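# Move the drive-filled cartons onto the low platform

## Task

Four closed cartons sit in the scene, and at least one still holds disk drives; they look identical, but a full one is roughly double the weight of the heaviest empty one. Every carton holding drives must end up standing on the low platform, upright in its present orientation with no tilt. No empty carton may remain on the platform, hang over it or lean against its top edge. All cartons must still have their contents completely inside at the end. The robot must release everything and move away, and the result must hold without the robot supporting it.

## Robot and tools

Robot: two arms, left_arm and right_arm, each with 7 joints and a parallel gripper. Since the cartons look alike, weight has to be judged by lifting or tilting, for example from joint effort or how the arm sags while holding one.

Frame: a single scene frame shared by both arms. Its origin sits on the table surface midway between the arms; +x runs out over the table, +z points up, and left_arm is on the +y side. The names left and right are just labels and do not match sides of a camera image. Positions are in metres and orientation is a quaternion in w, x, y, z order. Printed hand positions can be somewhat off, more so when the arm is stretched far.

Gripper frame: fingers extend along the gripper's +z and close along its y. end_effector_position is the spot between the closed pads; closed fingertips stick out about 19 mm past it, fully open about 6 mm. While closing, the tips travel roughly 13 mm further out from the arm, so keep that clearance above any surface.

Tool execute_actions, argument actions: a list holding zero or one item. Empty list: only reports state (with pictures). One item with rows and optional steps (1 to 15, default 15): a motion. One item with only steps (up to 300): a wait, counted from the previous result. A motion needs at least 11 steps. Each step lasts 1/30 s. Optional pictures true/false adds camera images.

rows: a list of 1 to 15 rows, one row applied per step; if there are fewer rows than steps, the final row repeats. Every row is one flat list of exactly 18 numbers, each within -1 to 1, covering both arms: left_arm first (7 joint numbers: waist, shoulder, upper arm roll, elbow, forearm roll, wrist pitch, wrist roll; then gripper position, gripper speed), then right_arm in the same 9-number layout. Always include both arms.

Joint numbers are offsets, not targets: each is added to that arm's joint angles as printed in the most recent result that listed them (before any such result in the scene, and for later calls within one reply, the offset is from where the arm stands when the action begins). Scale: 1.0 equals 0.9985 rad for waist, shoulder, upper arm roll and elbow, and 0.8765 rad for forearm roll, wrist pitch and wrist roll. Sending all zeros drives the arm back to those reference angles; it is not a pause. Stated joint ranges (rad): waist ±69.115, shoulder ±2.250, upper arm roll ±69.115, elbow ±2.580, forearm roll ±69.115, wrist pitch ±2.100, wrist roll ±69.115. A request more than 0.013 rad beyond a range end is refused entirely; true ends may differ by up to 0.013 rad, and requests past them are clipped, sometimes reported as "joint sent to its limit".

Gripper numbers are absolute. position: +1 fully open (85 mm), 0 roughly 41 mm, pads touch near -0.8, -1 closes until blocked. speed: about 20 mm/s at -1, 85 at 0, 150 at +1. To hold a gripper unchanged, repeat its previous two numbers; 0 is a real command. Full closing grips at roughly 190 to 235 N per pad. For a gentler grip, open, then command slightly narrower than the object. To release, command wider than the object.

Motion limits: each joint target is kept within 0.304 rad (first four joints) or 0.266 rad (last three) of the measured angle, and targets are scaled back if they would move the gripper over 70 mm per step. Big moves may not have finished when the result arrives. Between calls the arms continue toward the last row until they settle or a step is HELD.

Results: a state line per arm with position and quaternion; Joint positions and Joint velocities blocks (rad, rad/s) per arm; position_measured_pct, roughly 50 minus 50 times the finger position (0 fully open; stopping under 90 short of the goal means something is held or blocking; near 90 means the pads met). HELD marks steps where the row was partly not sent. "joint command not followed" means a clearance check altered joint targets. Each result is taken 11 steps before its action ends; those steps run while the next reply is written.

Tool zoom_image: camera (cam_head_left, cam_head_right, cam_high, cam_low, cam_left_wrist, cam_right_wrist, all 672x504) and region [x0, y0, x1, y1] in pixels from the top-left corner, no larger than 504 by 504.

Tool finished_scene: scene, the current scene's number; irreversible, reports success. Replying without a tool call ends everything.

Avoid: dropping or knocking anything off the table, letting contents spill from cartons, tipping cartons, slamming or hard pushing, arms colliding or pressing each other. Joint load limits are 50.7 N m for the first four joints and 31.9 N m for the last three, including held weight; reaching one freezes that arm for 10 s. Holding loads heats motors: a MOTOR HOT warning appears at 60 °C, and at 75 °C the arm goes limp and sinks (OVER-TEMPERATURE FAULT), so don't hold heavy cartons longer than needed. Brief outside tugs on held items or pushes on loose ones can occur.

Each tool is called as a command line: name --argument value for each argument, lists and objects as JSON in quotes; but a table of rows of numbers goes row by row, as --pt "numbers of a row", without its own name.

## Session

execute_actions --actions '[]'

Scene clock: 0.00 s of 6600.00 s.
left_arm: end_effector_position=(+0.2621, +0.5212, +0.2429) position_measured_pct=0.0 end_effector_quat_wxyz=(-0.200, +0.322, +0.909, +0.175) | right_arm: end_effector_position=(+0.3060, -0.5952, +0.2004) position_measured_pct=0.0 end_effector_quat_wxyz=(-0.001, +0.396, +0.918, +0.001)
Joint positions: left_arm=[-0.46   0.155  0.222  2.071 -0.628  1.128  0.917] | right_arm=[ 0.82   0.43   0.002  1.659 -0.002  1.055  1.514]
Joint velocities: left_arm=[ 0.    -0.    -0.001 -0.     0.001 -0.    -0.   ] | right_arm=[-0.001  0.    -0.    -0.001 -0.     0.    -0.   ]

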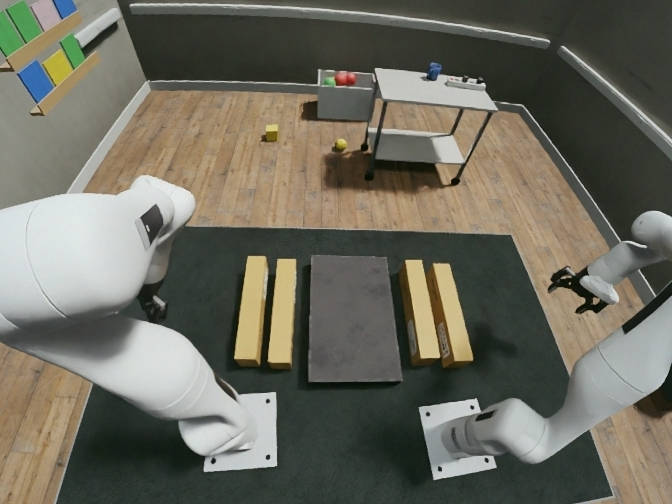

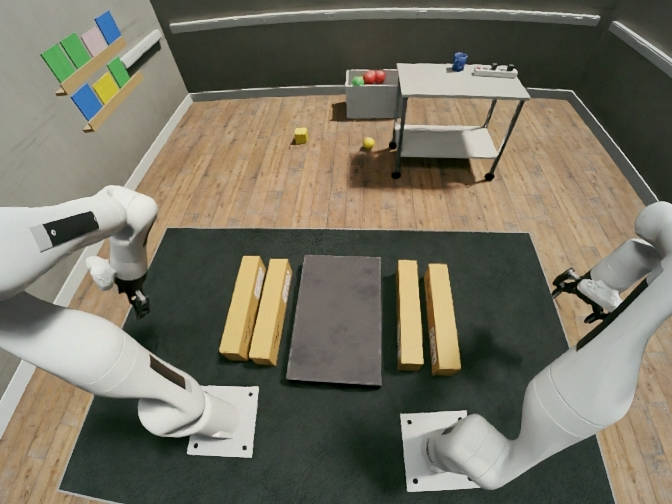

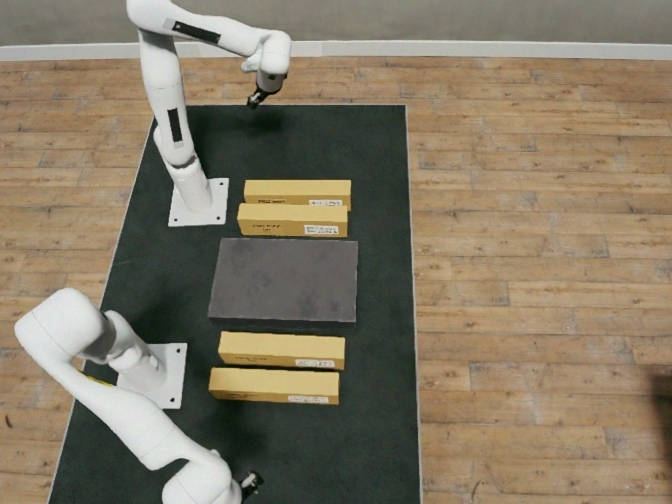

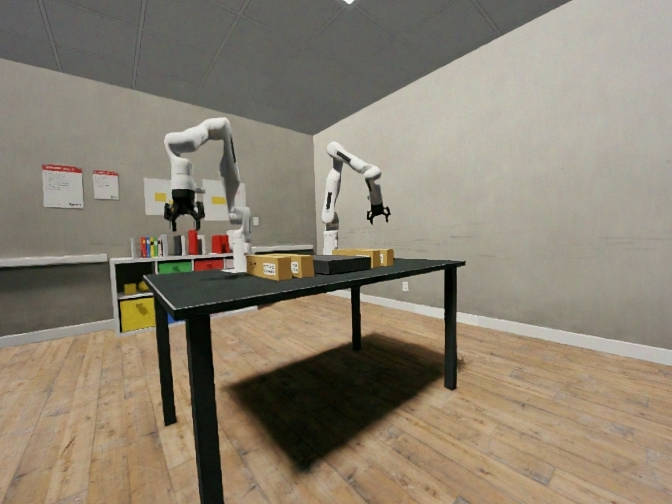

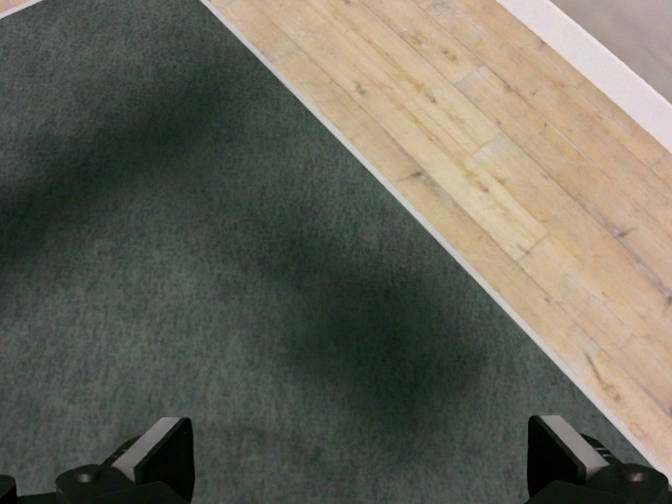

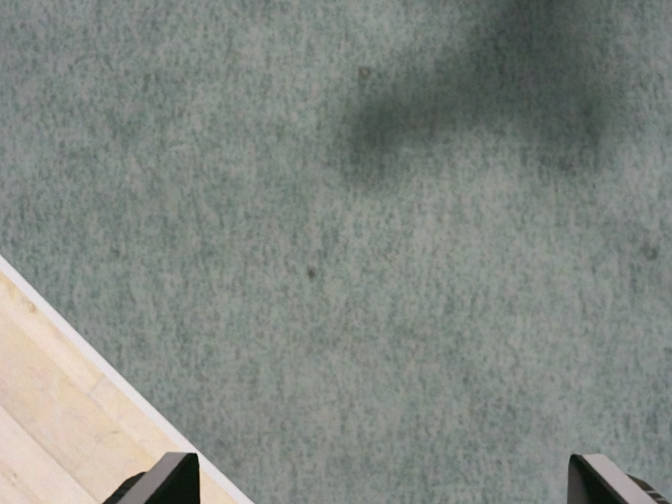

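execute_actions --actions '[{"rows":[[0.46,0.121,-0.222,0.04,0.716,-0.426,0.677,1,0,-0.82,-0.154,0,0.452,0,-0.342,0,1,0]]}]'

execute_actions --actions '[{"steps":45}]' --pictures true

Scene clock: 1.07 s of 6600.00 s.
left_arm: end_effector_position=(+0.2706, +0.5097, +0.2322) position_measured_pct=0.0 end_effector_quat_wxyz=(-0.187, +0.317, +0.915, +0.167) | right_arm: end_effector_position=(+0.3134, -0.5809, +0.2001) position_measured_pct=0.0 end_effector_quat_wxyz=(+0.006, +0.379, +0.925, -0.003)
Joint positions: left_arm=[-0.419  0.17   0.198  2.075 -0.6    1.1    0.945] | right_arm=[ 0.781  0.41   0.005  1.693 -0.001  1.025  1.514]
Joint velocities: left_arm=[ 0.62   0.239 -0.408  0.073  0.492 -0.494  0.492] | right_arm=[-0.613 -0.309  0.005  0.568  0.    -0.497  0.   ]
Steps of this call (steps 1 to 28: nothing new was sent; steps 29 to 32: the first 4 steps of this action). Readings (joint positions | what the end effector reports):
29: left_arm=[-0.458 0.156 0.221 2.071 -0.627 1.128 0.917] | right_arm=[0.818 0.429 0.003 1.660 -0.002 1.054 1.514] | left_arm position_measured_pct=0.0 | right_arm position_measured_pct=0.0
30: left_arm=[-0.450 0.158 0.217 2.072 -0.623 1.123 0.922] | right_arm=[0.811 0.425 0.004 1.666 -0.001 1.049 1.514] | left_arm position_measured_pct=0.0 | right_arm position_measured_pct=0.0
32: the state above

Scene clock: 2.57 s of 6600.00 s.
left_arm: end_effector_position=(+0.3654, +0.3002, +0.1494) position_measured_pct=0.0 end_effector_quat_wxyz=(+0.000, -0.005, +1.000, +0.000) | right_arm: end_effector_position=(+0.3282, -0.2740, +0.1495) position_measured_pct=0.0 end_effector_quat_wxyz=(+0.000, -0.002, +1.000, +0.000)
Joint positions: left_arm=[-0.     0.276 -0.     2.111  0.     0.755  1.51 ] | right_arm=[ 0.001  0.276  0.002  2.11  -0.002  0.755  1.514]
Joint velocities: left_arm=[ 0.    -0.     0.001 -0.     0.001 -0.    -0.   ] | right_arm=[ 0. -0.  0. -0.  0.  0.  0.]
Kept back: nothing.
Steps of this call (steps 1 to 11: the last 11 steps of your previous action; steps 12 to 45: the robot went on to your last target). Readings (joint positions | what the end effector reports):
1: left_arm=[-0.396 0.179 0.182 2.078 -0.581 1.081 0.964] | right_arm=[0.758 0.398 0.005 1.715 -0.001 1.006 1.514] | left_arm position_measured_pct=0.0 | right_arm position_measured_pct=0.0
2: left_arm=[-0.367 0.190 0.163 2.081 -0.557 1.057 0.988] | right_arm=[0.729 0.385 0.005 1.742 -0.001 0.982 1.514] | left_arm position_measured_pct=0.0 | right_arm position_measured_pct=0.0
4: left_arm=[-0.305 0.208 0.127 2.088 -0.503 1.003 1.042] | right_arm=[0.668 0.362 0.003 1.801 -0.002 0.934 1.514] | left_arm position_measured_pct=0.0 | right_arm position_measured_pct=0.0
8: left_arm=[-0.186 0.235 0.075 2.097 -0.389 0.904 1.156] | right_arm=[0.547 0.331 0.003 1.913 -0.002 0.867 1.514] | left_arm position_measured_pct=0.0 | right_arm position_measured_pct=0.0
45: the state above
All arms were judged still, so your last target was given up. Only a new action makes them travel on or press farther. Fingers that are still opening or closing keep moving.

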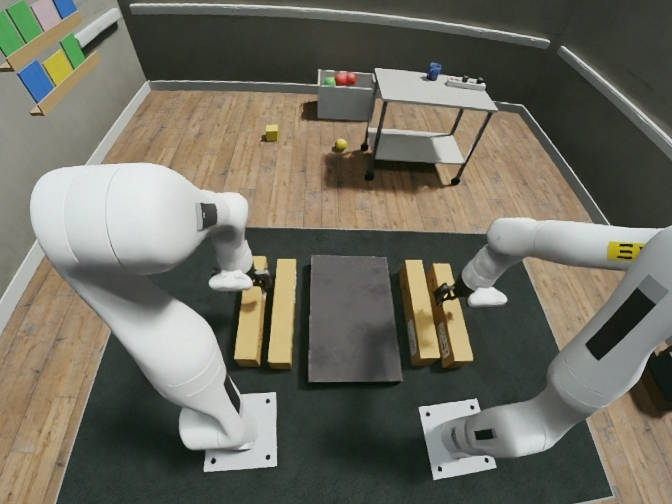

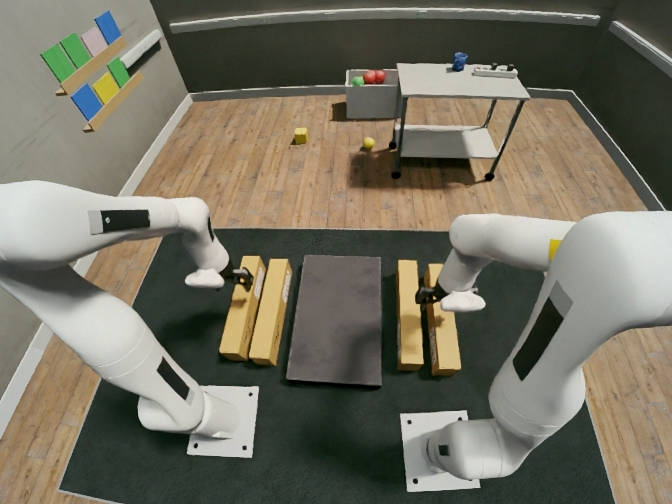

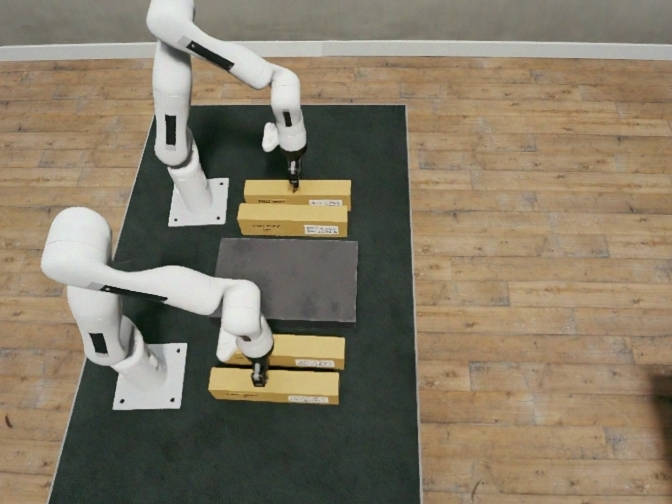

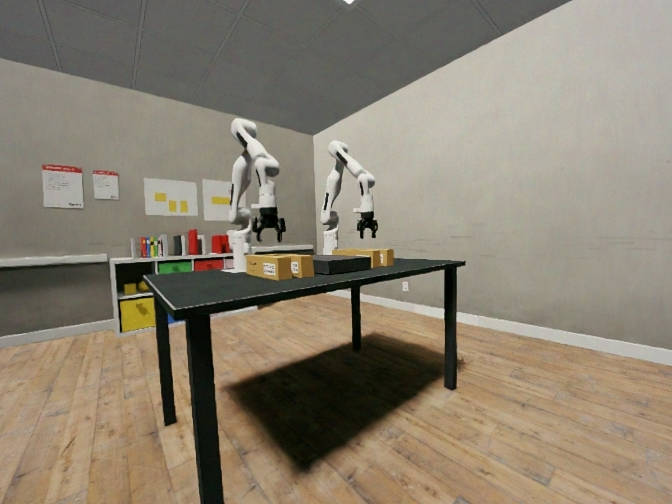

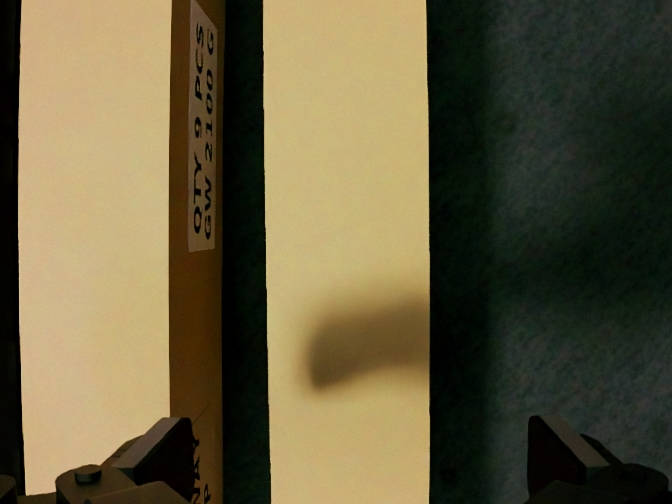

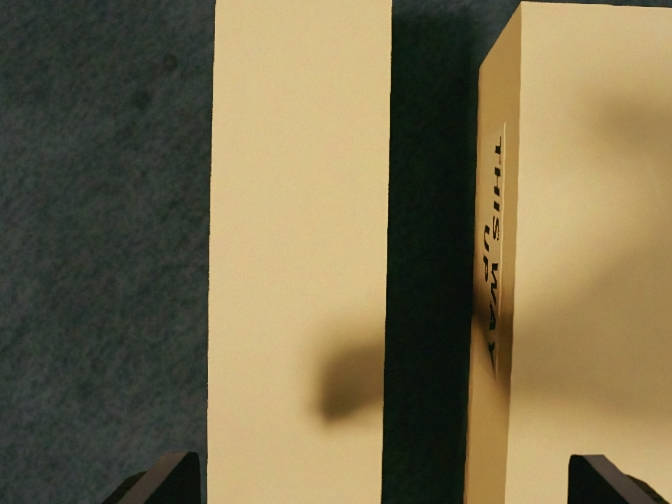

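execute_actions --actions '[{"rows":[[0.009,0,0,0,0,0,0,0.7,0,0.064,0.056,0,-0.088,0,0.038,0.07,0.7,0]]}]'

execute_actions --actions '[{"rows":[[0,0.15,0,0.08,0,-0.262,0,0.7,0,0,0.14,0,0.075,0,-0.245,0,0.7,0]]}]'

execute_actions --actions '[{"steps":25}]' --pictures true

Scene clock: 4.27 s of 6600.00 s.
left_arm: end_effector_position=(+0.3654, +0.2973, +0.1494) position_measured_pct=4.8 end_effector_quat_wxyz=(+0.000, -0.001, +1.000, -0.000) | right_arm: end_effector_position=(+0.3383, -0.2827, +0.1482) position_measured_pct=4.8 end_effector_quat_wxyz=(-0.002, +0.001, +1.000, +0.001)
Joint positions: left_arm=[0.008 0.276 0.    2.111 0.    0.755 1.51 ] | right_arm=[ 0.03   0.301  0.001  2.077 -0.003  0.768  1.536]
Joint velocities: left_arm=[-0.001 -0.    -0.004 -0.    -0.004  0.     0.   ] | right_arm=[ 0.447  0.393 -0.004 -0.572 -0.001  0.215  0.395]
Steps of this call (steps 1 to 47: nothing new was sent; steps 48 to 51: the first 4 steps of this action). Readings (joint positions | what the end effector reports):
48: left_arm=[0.001 0.276 -0.000 2.111 -0.000 0.755 1.510] | right_arm=[0.002 0.277 0.002 2.109 -0.002 0.755 1.514] | left_arm position_measured_pct=0.0 | right_arm position_measured_pct=0.0
49: left_arm=[0.007 0.276 -0.001 2.111 -0.000 0.755 1.510] | right_arm=[0.008 0.282 0.001 2.104 -0.002 0.758 1.518] | left_arm position_measured_pct=0.4 | right_arm position_measured_pct=0.4
51: the state above

Scene clock: 4.77 s of 6600.00 s.
left_arm: end_effector_position=(+0.3658, +0.2972, +0.1329) position_measured_pct=15.1 end_effector_quat_wxyz=(-0.003, -0.000, +1.000, -0.000) | right_arm: end_effector_position=(+0.3573, -0.2952, +0.1320) position_measured_pct=15.1 end_effector_quat_wxyz=(-0.003, -0.001, +1.000, +0.000)
Joint positions: left_arm=[0.009 0.315 0.    2.128 0.    0.705 1.51 ] | right_arm=[ 0.065  0.37   0.002  2.04  -0.002  0.738  1.575]
Joint velocities: left_arm=[ 0.     0.612 -0.002  0.304 -0.    -0.871  0.   ] | right_arm=[-0.004  0.612 -0.     0.305  0.    -0.875 -0.   ]
Steps of this call (steps 1 to 11: the last 11 steps of your previous action; steps 12 to 15: the first 4 steps of this action, its rows measured from where the robot was after step 11). Readings (joint positions | what the end effector reports):
11: left_arm=[0.009 0.276 -0.000 2.111 0.000 0.755 1.510] | right_arm=[0.064 0.331 0.002 2.023 -0.002 0.788 1.575] | left_arm position_measured_pct=15.1 | right_arm position_measured_pct=15.1
12: left_arm=[0.009 0.277 -0.000 2.111 0.000 0.753 1.510] | right_arm=[0.065 0.333 0.002 2.023 -0.002 0.787 1.575] | left_arm position_measured_pct=15.1 | right_arm position_measured_pct=15.1
13: left_arm=[0.009 0.284 0.000 2.114 0.000 0.746 1.510] | right_arm=[0.065 0.340 0.002 2.026 -0.002 0.779 1.575] | left_arm position_measured_pct=15.1 | right_arm position_measured_pct=15.1
15: the state above

Scene clock: 5.60 s of 6600.00 s.
left_arm: end_effector_position=(+0.3667, +0.2973, +0.0848) position_measured_pct=15.1 end_effector_quat_wxyz=(+0.000, -0.000, +1.000, +0.000) | right_arm: end_effector_position=(+0.3584, -0.2951, +0.0844) position_measured_pct=15.1 end_effector_quat_wxyz=(-0.000, -0.001, +1.000, +0.000)
Joint positions: left_arm=[ 0.009  0.426 -0.     2.191  0.     0.525  1.51 ] | right_arm=[ 0.064  0.471  0.002  2.097 -0.002  0.573  1.575]
Joint velocities: left_arm=[-0.     0.001 -0.002 -0.     0.001 -0.001  0.   ] | right_arm=[ 0.     0.    -0.     0.    -0.     0.001 -0.   ]
Kept back: nothing.
Steps of this call (steps 1 to 11: the last 11 steps of your previous action; steps 12 to 25: the robot went on to your last target). Readings (joint positions | what the end effector reports):
1: left_arm=[0.009 0.338 0.000 2.140 0.000 0.671 1.510] | right_arm=[0.065 0.393 0.002 2.052 -0.002 0.704 1.575] | left_arm position_measured_pct=15.1 | right_arm position_measured_pct=15.1
2: left_arm=[0.009 0.363 0.000 2.154 0.000 0.632 1.510] | right_arm=[0.065 0.417 0.002 2.065 -0.002 0.666 1.575] | left_arm position_measured_pct=15.1 | right_arm position_measured_pct=15.1
4: left_arm=[0.009 0.400 -0.000 2.177 0.000 0.566 1.510] | right_arm=[0.064 0.451 0.002 2.087 -0.002 0.605 1.575] | left_arm position_measured_pct=15.1 | right_arm position_measured_pct=15.1
8: left_arm=[0.009 0.420 -0.000 2.190 0.000 0.526 1.510] | right_arm=[0.064 0.466 0.002 2.097 -0.002 0.574 1.575] | left_arm position_measured_pct=15.1 | right_arm position_measured_pct=15.1
25: the state above

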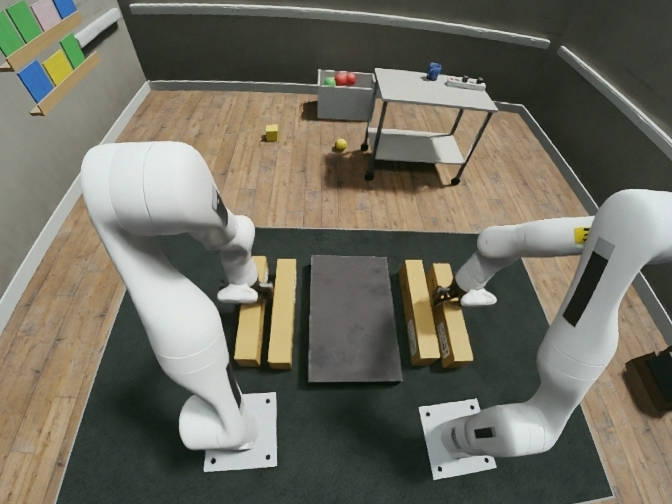

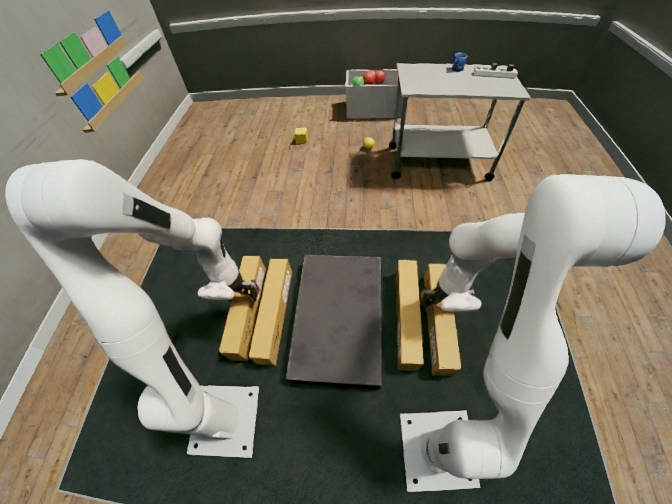

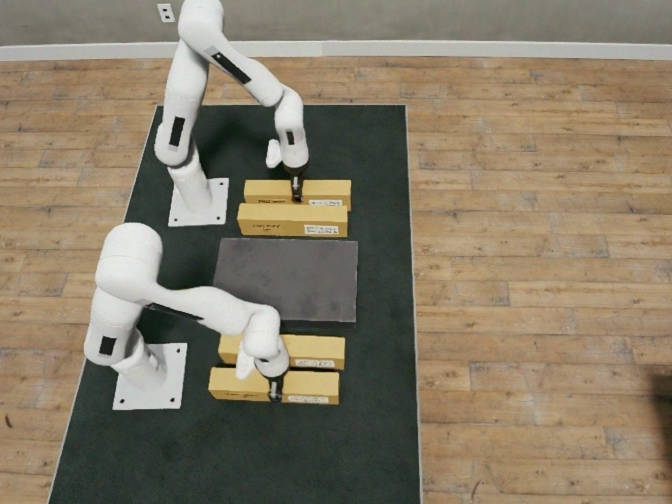

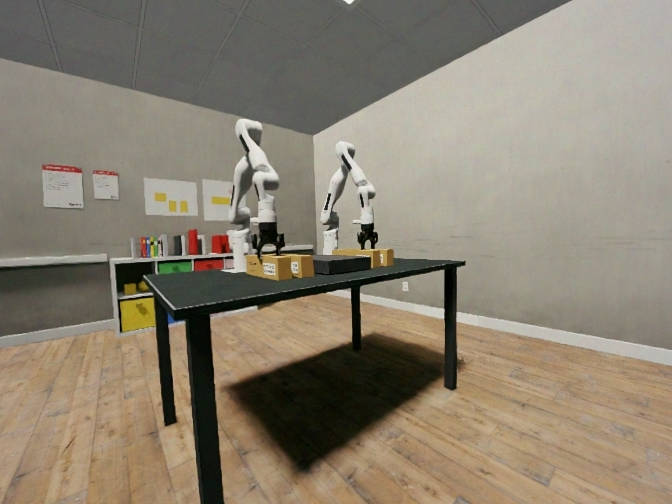

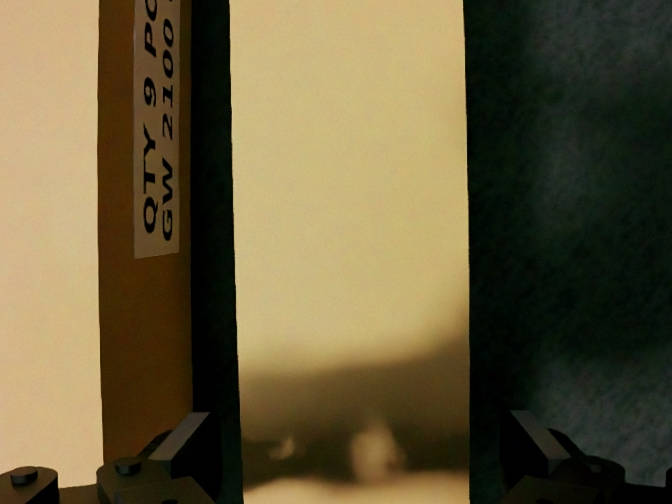

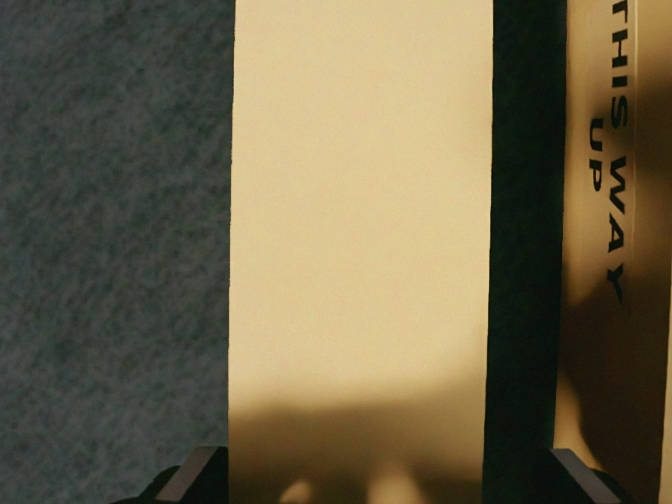

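execute_actions --actions '[{"rows":[[0.004,0,0,0,0,0,0,0.7,0,0.016,0,0,0,0,0,0.01,0.7,0],[0.004,0,0,0,0,0,0,0.7,0,0.016,0,0,0,0,0,0.01,0.7,0],[0.004,0,0,0,0,0,0,0.7,0,0.016,0,0,0,0,0,0.01,0.7,0],[0.004,0,0,0,0,0,0,0.7,0,0.016,0,0,0,0,0,0.01,0.7,0],[0.004,0.1,0,0.037,0,-0.156,0,0.7,0,0.016,0.092,0,0.036,0,-0.146,0.01,0.7,0]]}]'

execute_actions --actions '[{"steps":15}]'

execute_actions --actions '[{"rows":[[0,0,0,0,0,0,0,-1,0,0,0,0,0,0,0,0,-1,0]]}]'

execute_actions --actions '[{"rows":[[0,-0.05,0,-0.018,0,0.078,0,-1,0,0,-0.05,0,-0.018,0,0.078,0,-1,0]]}]'

execute_actions --actions '[{"steps":25}]' --pictures true

Scene clock: 6.37 s of 6600.00 s.
left_arm: end_effector_position=(+0.3667, +0.2960, +0.0848) position_measured_pct=15.1 end_effector_quat_wxyz=(+0.000, +0.001, +1.000, -0.000) | right_arm: end_effector_position=(+0.3579, -0.3008, +0.0844) position_measured_pct=15.1 end_effector_quat_wxyz=(-0.000, +0.003, +1.000, -0.000)
Joint positions: left_arm=[0.012 0.426 0.    2.191 0.    0.525 1.51 ] | right_arm=[ 0.079  0.471  0.003  2.097 -0.002  0.573  1.584]
Joint velocities: left_arm=[ 0.001 -0.    -0.003 -0.    -0.     0.001  0.   ] | right_arm=[-0.01  -0.     0.025  0.002  0.004  0.001  0.027]
Steps of this call (steps 1 to 15: the robot went on to your last target; steps 16 to 19: nothing new was sent; steps 20 to 23: the first 4 steps of this action). Readings (joint positions | what the end effector reports):
20: left_arm=[0.010 0.426 -0.000 2.191 -0.000 0.525 1.510] | right_arm=[0.066 0.471 0.002 2.097 -0.002 0.573 1.576] | left_arm position_measured_pct=15.1 | right_arm position_measured_pct=15.1
21: left_arm=[0.012 0.426 -0.000 2.191 -0.000 0.525 1.510] | right_arm=[0.073 0.471 0.001 2.097 -0.002 0.573 1.578] | left_arm position_measured_pct=15.1 | right_arm position_measured_pct=15.1
23: the state above

Scene clock: 6.87 s of 6600.00 s.
left_arm: end_effector_position=(+0.3660, +0.2961, +0.0490) position_measured_pct=14.7 end_effector_quat_wxyz=(+0.002, +0.002, +1.000, +0.000) | right_arm: end_effector_position=(+0.3574, -0.3025, +0.0466) position_measured_pct=15.1 end_effector_quat_wxyz=(+0.001, +0.004, +1.000, -0.001)
Joint positions: left_arm=[ 0.012  0.518  0.     2.228 -0.     0.392  1.509] | right_arm=[ 0.082  0.56   0.004  2.133 -0.001  0.445  1.584]
Joint velocities: left_arm=[-0.001  0.     0.    -0.001 -0.001 -0.001  0.001] | right_arm=[ 0.003  0.01  -0.    -0.001 -0.001 -0.    -0.001]
Kept back: nothing.
Steps of this call (steps 1 to 11: the last 11 steps of your previous action; steps 12 to 15: the robot went on to your last target). Readings (joint positions | what the end effector reports):
1: left_arm=[0.012 0.427 0.000 2.191 0.000 0.524 1.510] | right_arm=[0.079 0.472 0.003 2.098 -0.002 0.572 1.584] | left_arm position_measured_pct=15.1 | right_arm position_measured_pct=15.1
2: left_arm=[0.012 0.434 0.000 2.193 0.000 0.517 1.510] | right_arm=[0.079 0.479 0.003 2.100 -0.002 0.565 1.584] | left_arm position_measured_pct=15.1 | right_arm position_measured_pct=15.1
4: left_arm=[0.013 0.465 0.000 2.204 0.000 0.480 1.510] | right_arm=[0.080 0.509 0.002 2.111 -0.002 0.528 1.584] | left_arm position_measured_pct=15.1 | right_arm position_measured_pct=15.1
8: left_arm=[0.013 0.518 -0.000 2.226 -0.000 0.395 1.510] | right_arm=[0.081 0.556 0.003 2.132 -0.002 0.450 1.584] | left_arm position_measured_pct=15.1 | right_arm position_measured_pct=15.1
15: the state above

Scene clock: 7.00 s of 6600.00 s.
left_arm: end_effector_position=(+0.3667, +0.2962, +0.0500) position_measured_pct=19.4 end_effector_quat_wxyz=(+0.003, +0.002, +1.000, +0.000) | right_arm: end_effector_position=(+0.3576, -0.3028, +0.0469) position_measured_pct=19.4 end_effector_quat_wxyz=(+0.002, +0.004, +1.000, -0.001)
Joint positions: left_arm=[ 0.012  0.515  0.     2.228 -0.     0.392  1.509] | right_arm=[ 0.082  0.56   0.004  2.133 -0.001  0.445  1.584]
Joint velocities: left_arm=[ 0.002  0.033 -0.001  0.    -0.001 -0.003 -0.   ] | right_arm=[-0.006  0.008 -0.005  0.001 -0.001  0.001 -0.   ]
Steps of this call (steps 1 to 4: the first 4 steps of this action). Readings (joint positions | what the end effector reports):
1: left_arm=[0.012 0.516 0.000 2.228 -0.000 0.392 1.509] | right_arm=[0.082 0.560 0.004 2.133 -0.001 0.445 1.584] | left_arm position_measured_pct=14.7 | right_arm position_measured_pct=15.1
2: left_arm=[0.012 0.513 0.000 2.228 -0.000 0.392 1.509] | right_arm=[0.083 0.559 0.004 2.133 -0.001 0.445 1.584] | left_arm position_measured_pct=15.5 | right_arm position_measured_pct=15.5
4: the state above

Scene clock: 7.50 s of 6600.00 s.
left_arm: end_effector_position=(+0.3651, +0.2963, +0.0603) position_measured_pct=35.7 end_effector_quat_wxyz=(+0.001, +0.001, +1.000, +0.000) | right_arm: end_effector_position=(+0.3575, -0.3020, +0.0599) position_measured_pct=35.3 end_effector_quat_wxyz=(+0.002, +0.004, +1.000, -0.000)
Joint positions: left_arm=[ 0.012  0.487 -0.     2.22  -0.     0.433  1.51 ] | right_arm=[ 0.082  0.527  0.004  2.124 -0.002  0.486  1.584]
Joint velocities: left_arm=[-0.    -0.353 -0.001 -0.135  0.001  0.55   0.002] | right_arm=[ 0.002 -0.374 -0.001 -0.148 -0.008  0.542 -0.005]
Steps of this call (steps 1 to 11: the last 11 steps of your previous action; steps 12 to 15: the first 4 steps of this action, its rows measured from where the robot was after step 11). Readings (joint positions | what the end effector reports):
11: left_arm=[0.012 0.516 -0.000 2.228 0.000 0.393 1.510] | right_arm=[0.082 0.558 0.003 2.133 -0.002 0.447 1.583] | left_arm position_measured_pct=35.7 | right_arm position_measured_pct=35.3
12: left_arm=[0.012 0.514 -0.000 2.228 0.000 0.393 1.510] | right_arm=[0.082 0.556 0.003 2.133 -0.002 0.447 1.583] | left_arm position_measured_pct=35.7 | right_arm position_measured_pct=35.3
13: left_arm=[0.012 0.510 -0.000 2.227 -0.000 0.399 1.510] | right_arm=[0.082 0.552 0.004 2.132 -0.002 0.453 1.584] | left_arm position_measured_pct=35.7 | right_arm position_measured_pct=35.3
15: the state above

Scene clock: 8.33 s of 6600.00 s.
left_arm: end_effector_position=(+0.3634, +0.2962, +0.0655) position_measured_pct=35.7 end_effector_quat_wxyz=(-0.003, +0.001, +1.000, -0.000) | right_arm: end_effector_position=(+0.3563, -0.3018, +0.0663) position_measured_pct=35.3 end_effector_quat_wxyz=(-0.001, +0.004, +1.000, -0.000)
Joint positions: left_arm=[ 0.012  0.474 -0.     2.214  0.     0.461  1.51 ] | right_arm=[ 0.082  0.512  0.003  2.117 -0.003  0.515  1.583]
Joint velocities: left_arm=[-0.     0.     0.    -0.001  0.001  0.001  0.   ] | right_arm=[ 0.002 -0.001  0.    -0.001 -0.    -0.     0.   ]
Kept back: nothing.
Steps of this call (steps 1 to 11: the last 11 steps of your previous action; steps 12 to 25: the robot went on to your last target). Readings (joint positions | what the end effector reports):
1: left_arm=[0.012 0.478 -0.000 2.216 -0.000 0.448 1.510] | right_arm=[0.082 0.518 0.004 2.120 -0.002 0.501 1.584] | left_arm position_measured_pct=35.7 | right_arm position_measured_pct=35.3
2: left_arm=[0.012 0.475 -0.000 2.214 0.000 0.456 1.510] | right_arm=[0.082 0.514 0.003 2.117 -0.002 0.510 1.583] | left_arm position_measured_pct=35.7 | right_arm position_measured_pct=35.3
4: left_arm=[0.012 0.475 -0.000 2.213 0.000 0.460 1.510] | right_arm=[0.082 0.514 0.003 2.117 -0.003 0.514 1.583] | left_arm position_measured_pct=35.7 | right_arm position_measured_pct=35.3
8: left_arm=[0.012 0.474 -0.000 2.214 0.000 0.461 1.510] | right_arm=[0.082 0.513 0.003 2.117 -0.003 0.515 1.583] | left_arm position_measured_pct=35.7 | right_arm position_measured_pct=35.3
25: the state above

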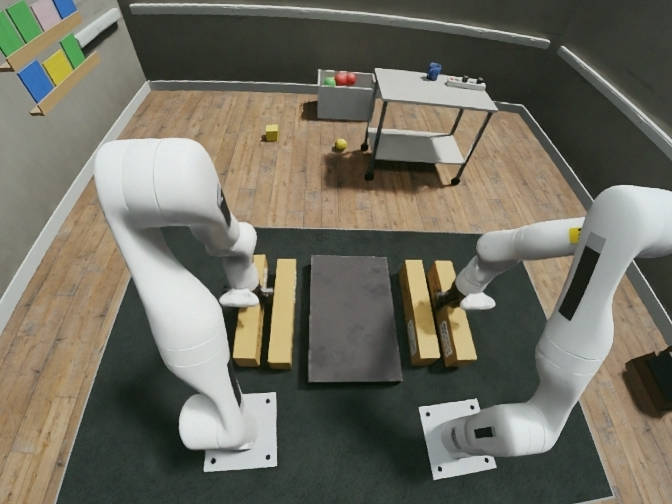

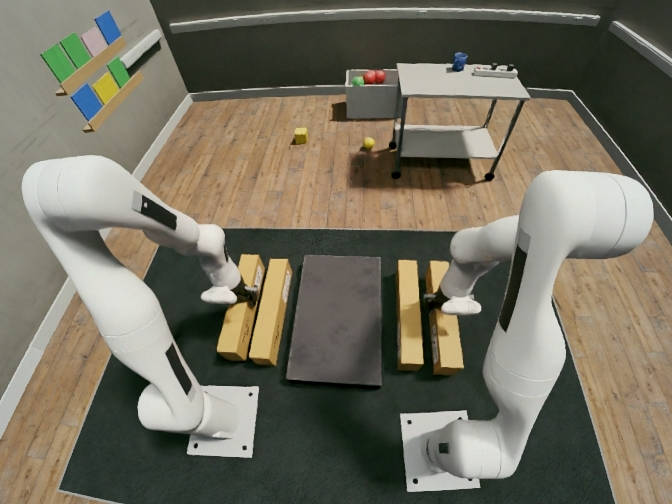

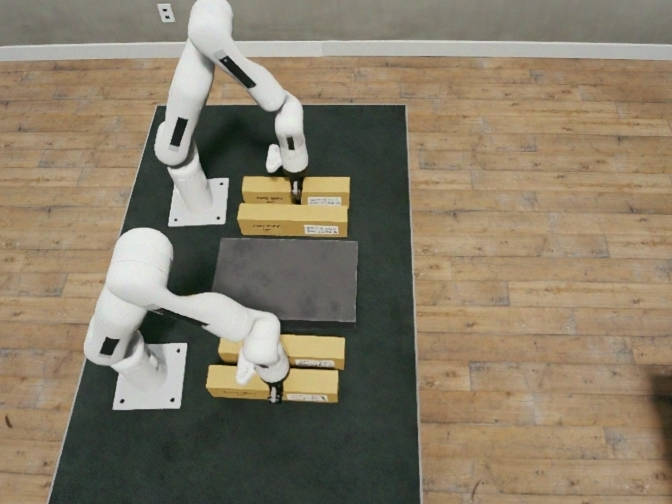

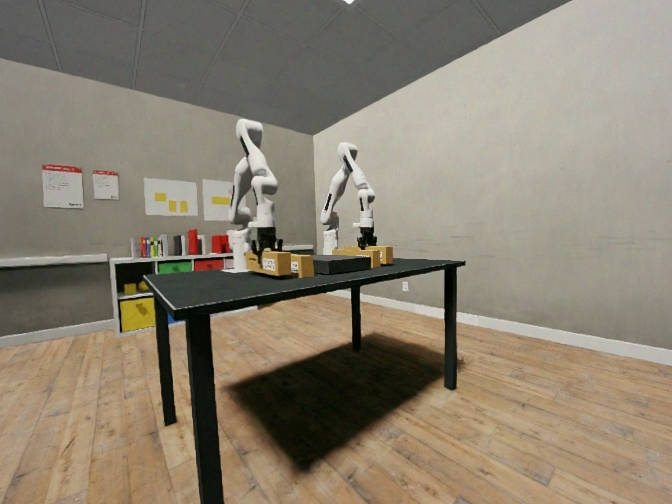

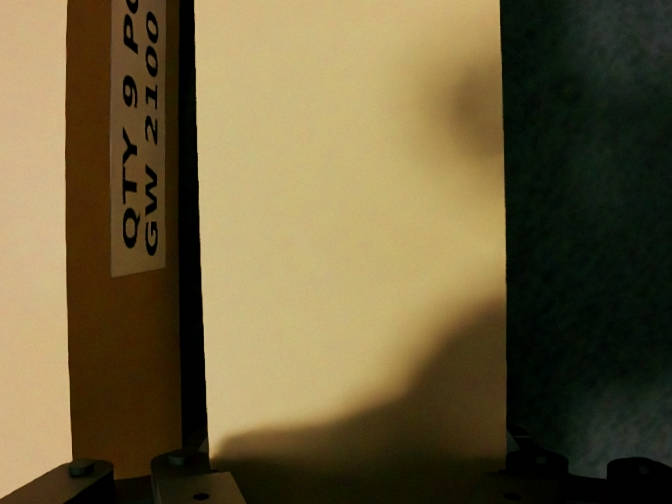

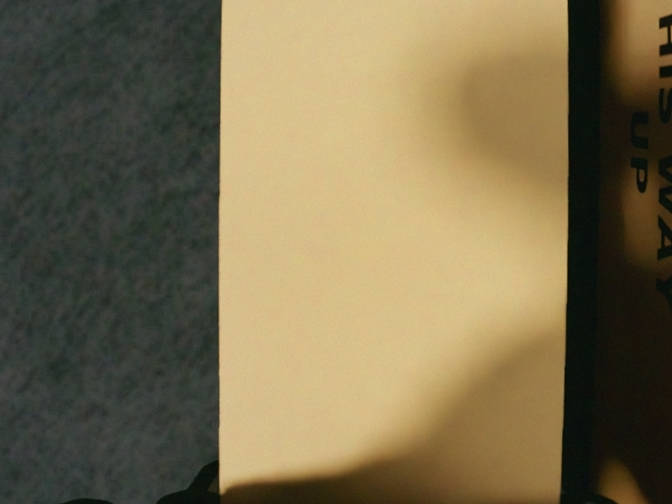

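execute_actions --actions '[{"rows":[[0,0.041,0,0.014,0,-0.078,0,-1,0,0,0.045,0,0.016,0,-0.078,0,-1,0]]}]'

execute_actions --actions '[{"rows":[[0,0,0,0,0,0,0,0.65,0,0,0,0,0,0,0,0,0.65,0]],"steps":12}]'

execute_actions --actions '[{"rows":[[0,-0.15,0,-0.065,0,0.245,0,0.65,0,0,-0.14,0,-0.06,0,0.23,0,0.65,0]]}]'

execute_actions --actions '[{"rows":[[0.258,0,0,0,0,0,0.308,0.65,0,-0.272,0,0,0,0,0,-0.3,0.65,0]]}]'

execute_actions --actions '[{"steps":22}]' --pictures true

Scene clock: 9.37 s of 6600.00 s.
left_arm: end_effector_position=(+0.3630, +0.2962, +0.0529) position_measured_pct=35.7 end_effector_quat_wxyz=(-0.004, +0.001, +1.000, -0.000) | right_arm: end_effector_position=(+0.3557, -0.3018, +0.0524) position_measured_pct=35.3 end_effector_quat_wxyz=(-0.002, +0.004, +1.000, -0.000)
Joint positions: left_arm=[ 0.012  0.508 -0.     2.224  0.     0.418  1.51 ] | right_arm=[ 0.082  0.547  0.003  2.127 -0.002  0.472  1.583]
Joint velocities: left_arm=[-0.001  0.362 -0.003  0.152  0.    -0.53   0.   ] | right_arm=[-0.001  0.372 -0.003  0.156  0.    -0.532 -0.   ]
Steps of this call (steps 1 to 15: the robot went on to your last target; steps 16 to 27: nothing new was sent; steps 28 to 31: the first 4 steps of this action). Readings (joint positions | what the end effector reports):
28: left_arm=[0.012 0.475 -0.000 2.214 0.000 0.459 1.510] | right_arm=[0.082 0.514 0.003 2.117 -0.003 0.513 1.583] | left_arm position_measured_pct=35.7 | right_arm position_measured_pct=35.3
29: left_arm=[0.012 0.482 -0.000 2.215 0.000 0.452 1.510] | right_arm=[0.082 0.520 0.003 2.119 -0.003 0.506 1.583] | left_arm position_measured_pct=35.7 | right_arm position_measured_pct=35.3
31: the state above

Scene clock: 9.77 s of 6600.00 s.
left_arm: end_effector_position=(+0.3645, +0.2963, +0.0499) position_measured_pct=35.7 end_effector_quat_wxyz=(+0.001, +0.001, +1.000, +0.000) | right_arm: end_effector_position=(+0.3568, -0.3018, +0.0478) position_measured_pct=35.3 end_effector_quat_wxyz=(+0.002, +0.004, +1.000, -0.000)
Joint positions: left_arm=[ 0.012  0.514 -0.     2.231  0.     0.394  1.51 ] | right_arm=[ 0.082  0.557  0.003  2.134 -0.003  0.448  1.584]
Joint velocities: left_arm=[-0.    -0.004  0.001  0.017 -0.001 -0.013 -0.001] | right_arm=[ 0.002 -0.003 -0.002  0.009 -0.001 -0.009  0.002]
Steps of this call (steps 1 to 11: the last 11 steps of your previous action; step 12: the first step of this action, its rows measured from where the robot was after step 11). Readings (joint positions | what the end effector reports):
11: left_arm=[0.012 0.514 -0.000 2.230 0.000 0.394 1.510] | right_arm=[0.082 0.557 0.003 2.134 -0.003 0.447 1.584] | left_arm position_measured_pct=35.7 | right_arm position_measured_pct=35.3
12: the state above

Scene clock: 10.27 s of 6600.00 s.
left_arm: end_effector_position=(+0.3675, +0.2965, +0.0646) position_measured_pct=17.9 end_effector_quat_wxyz=(+0.004, +0.001, +1.000, +0.000) | right_arm: end_effector_position=(+0.3593, -0.3018, +0.0636) position_measured_pct=17.9 end_effector_quat_wxyz=(+0.004, +0.004, +1.000, -0.000)
Joint positions: left_arm=[ 0.012  0.475 -0.     2.216  0.     0.441  1.51 ] | right_arm=[ 0.082  0.518  0.003  2.12  -0.003  0.495  1.584]
Joint velocities: left_arm=[-0.    -0.612  0.    -0.251  0.001  0.81   0.   ] | right_arm=[-0.002 -0.609 -0.    -0.247 -0.     0.815  0.   ]
Steps of this call (steps 1 to 11: the last 11 steps of your previous action; steps 12 to 15: the first 4 steps of this action, its rows measured from where the robot was after step 11). Readings (joint positions | what the end effector reports):
11: left_arm=[0.012 0.514 -0.000 2.230 0.000 0.394 1.510] | right_arm=[0.082 0.557 0.003 2.134 -0.003 0.447 1.584] | left_arm position_measured_pct=17.9 | right_arm position_measured_pct=17.9
12: left_arm=[0.012 0.513 -0.000 2.230 0.000 0.396 1.510] | right_arm=[0.082 0.555 0.003 2.134 -0.003 0.449 1.584] | left_arm position_measured_pct=17.9 | right_arm position_measured_pct=17.9
13: left_arm=[0.012 0.506 -0.000 2.228 0.000 0.403 1.510] | right_arm=[0.082 0.549 0.003 2.132 -0.003 0.456 1.584] | left_arm position_measured_pct=17.9 | right_arm position_measured_pct=17.9
15: the state above

Scene clock: 10.77 s of 6600.00 s.
left_arm: end_effector_position=(+0.3662, +0.2840, +0.1089) position_measured_pct=17.9 end_effector_quat_wxyz=(+0.001, +0.004, +1.000, +0.001) | right_arm: end_effector_position=(+0.3585, -0.2884, +0.1077) position_measured_pct=17.9 end_effector_quat_wxyz=(+0.000, +0.001, +1.000, -0.001)
Joint positions: left_arm=[ 0.051  0.366 -0.002  2.165 -0.001  0.609  1.543] | right_arm=[ 0.042  0.418  0.005  2.074 -0.002  0.649  1.553]
Joint velocities: left_arm=[ 0.616  0.001 -0.004 -0.001 -0.002 -0.001  0.587] | right_arm=[-0.616  0.001  0.004 -0.     0.    -0.001 -0.547]
Steps of this call (steps 1 to 11: the last 11 steps of your previous action; steps 12 to 15: the first 4 steps of this action, its rows measured from where the robot was after step 11). Readings (joint positions | what the end effector reports):
11: left_arm=[0.012 0.367 -0.000 2.165 0.000 0.609 1.510] | right_arm=[0.082 0.419 0.003 2.074 -0.003 0.649 1.584] | left_arm position_measured_pct=17.9 | right_arm position_measured_pct=17.9
12: left_arm=[0.013 0.367 -0.001 2.165 -0.000 0.609 1.510] | right_arm=[0.080 0.419 0.004 2.074 -0.002 0.649 1.583] | left_arm position_measured_pct=17.9 | right_arm position_measured_pct=17.9
13: left_arm=[0.021 0.366 -0.001 2.165 -0.000 0.609 1.516] | right_arm=[0.073 0.418 0.005 2.074 -0.002 0.649 1.578] | left_arm position_measured_pct=17.9 | right_arm position_measured_pct=17.9
15: the state above

Scene clock: 11.50 s of 6600.00 s.
left_arm: end_effector_position=(+0.3540, +0.2121, +0.1084) position_measured_pct=17.9 end_effector_quat_wxyz=(+0.000, -0.005, +1.000, +0.000) | right_arm: end_effector_position=(+0.3527, -0.2039, +0.1073) position_measured_pct=17.9 end_effector_quat_wxyz=(-0.000, +0.000, +1.000, +0.000)
Joint positions: left_arm=[ 0.269  0.367 -0.     2.165  0.     0.609  1.78 ] | right_arm=[-0.19   0.419  0.003  2.074 -0.003  0.649  1.321]
Joint velocities: left_arm=[ 0.003  0.001  0.001 -0.    -0.     0.001  0.001] | right_arm=[-0.001 -0.     0.    -0.002  0.    -0.     0.   ]
Kept back: nothing.
Steps of this call (steps 1 to 11: the last 11 steps of your previous action; steps 12 to 22: the robot went on to your last target). Readings (joint positions | what the end effector reports):
1: left_arm=[0.075 0.366 -0.002 2.165 -0.001 0.609 1.566] | right_arm=[0.019 0.418 0.006 2.074 -0.002 0.649 1.532] | left_arm position_measured_pct=17.9 | right_arm position_measured_pct=17.9
2: left_arm=[0.103 0.366 -0.002 2.165 -0.001 0.609 1.594] | right_arm=[-0.009 0.418 0.006 2.074 -0.002 0.649 1.505] | left_arm position_measured_pct=17.9 | right_arm position_measured_pct=17.9
4: left_arm=[0.170 0.367 -0.001 2.165 -0.000 0.609 1.666] | right_arm=[-0.078 0.419 0.005 2.074 -0.002 0.649 1.438] | left_arm position_measured_pct=17.9 | right_arm position_measured_pct=17.9
8: left_arm=[0.250 0.367 0.001 2.165 0.001 0.609 1.765] | right_arm=[-0.166 0.419 0.001 2.074 -0.003 0.649 1.338] | left_arm position_measured_pct=17.9 | right_arm position_measured_pct=17.9
22: the state above

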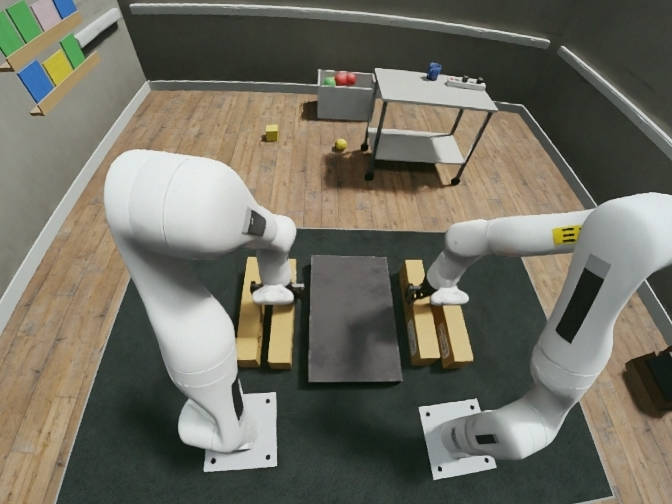

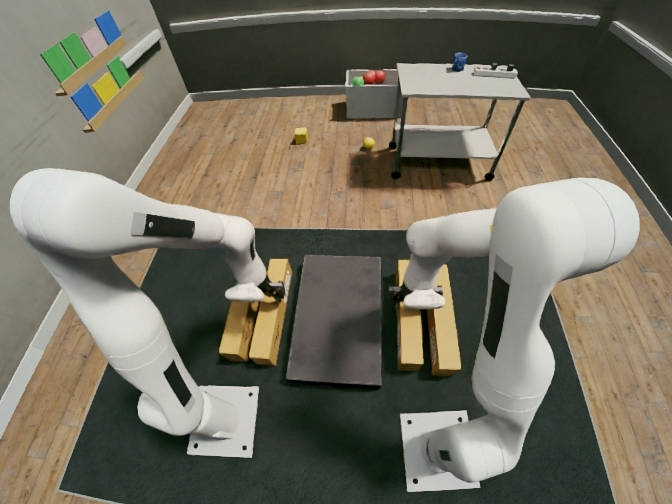

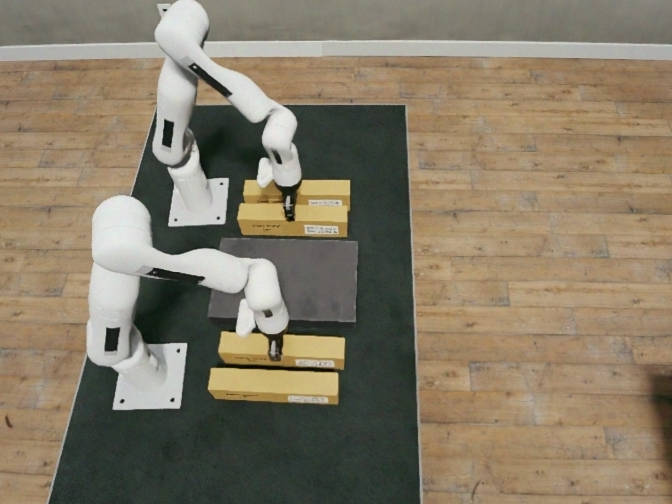

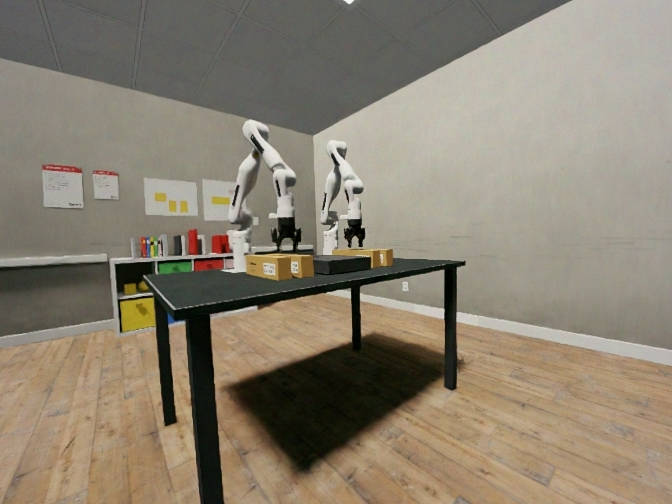

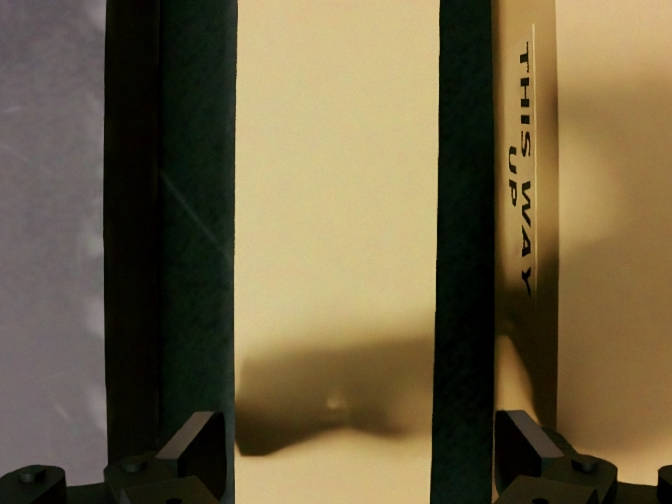

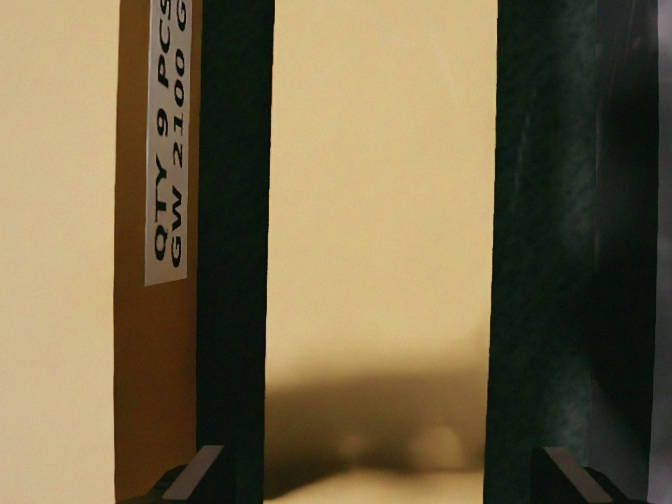

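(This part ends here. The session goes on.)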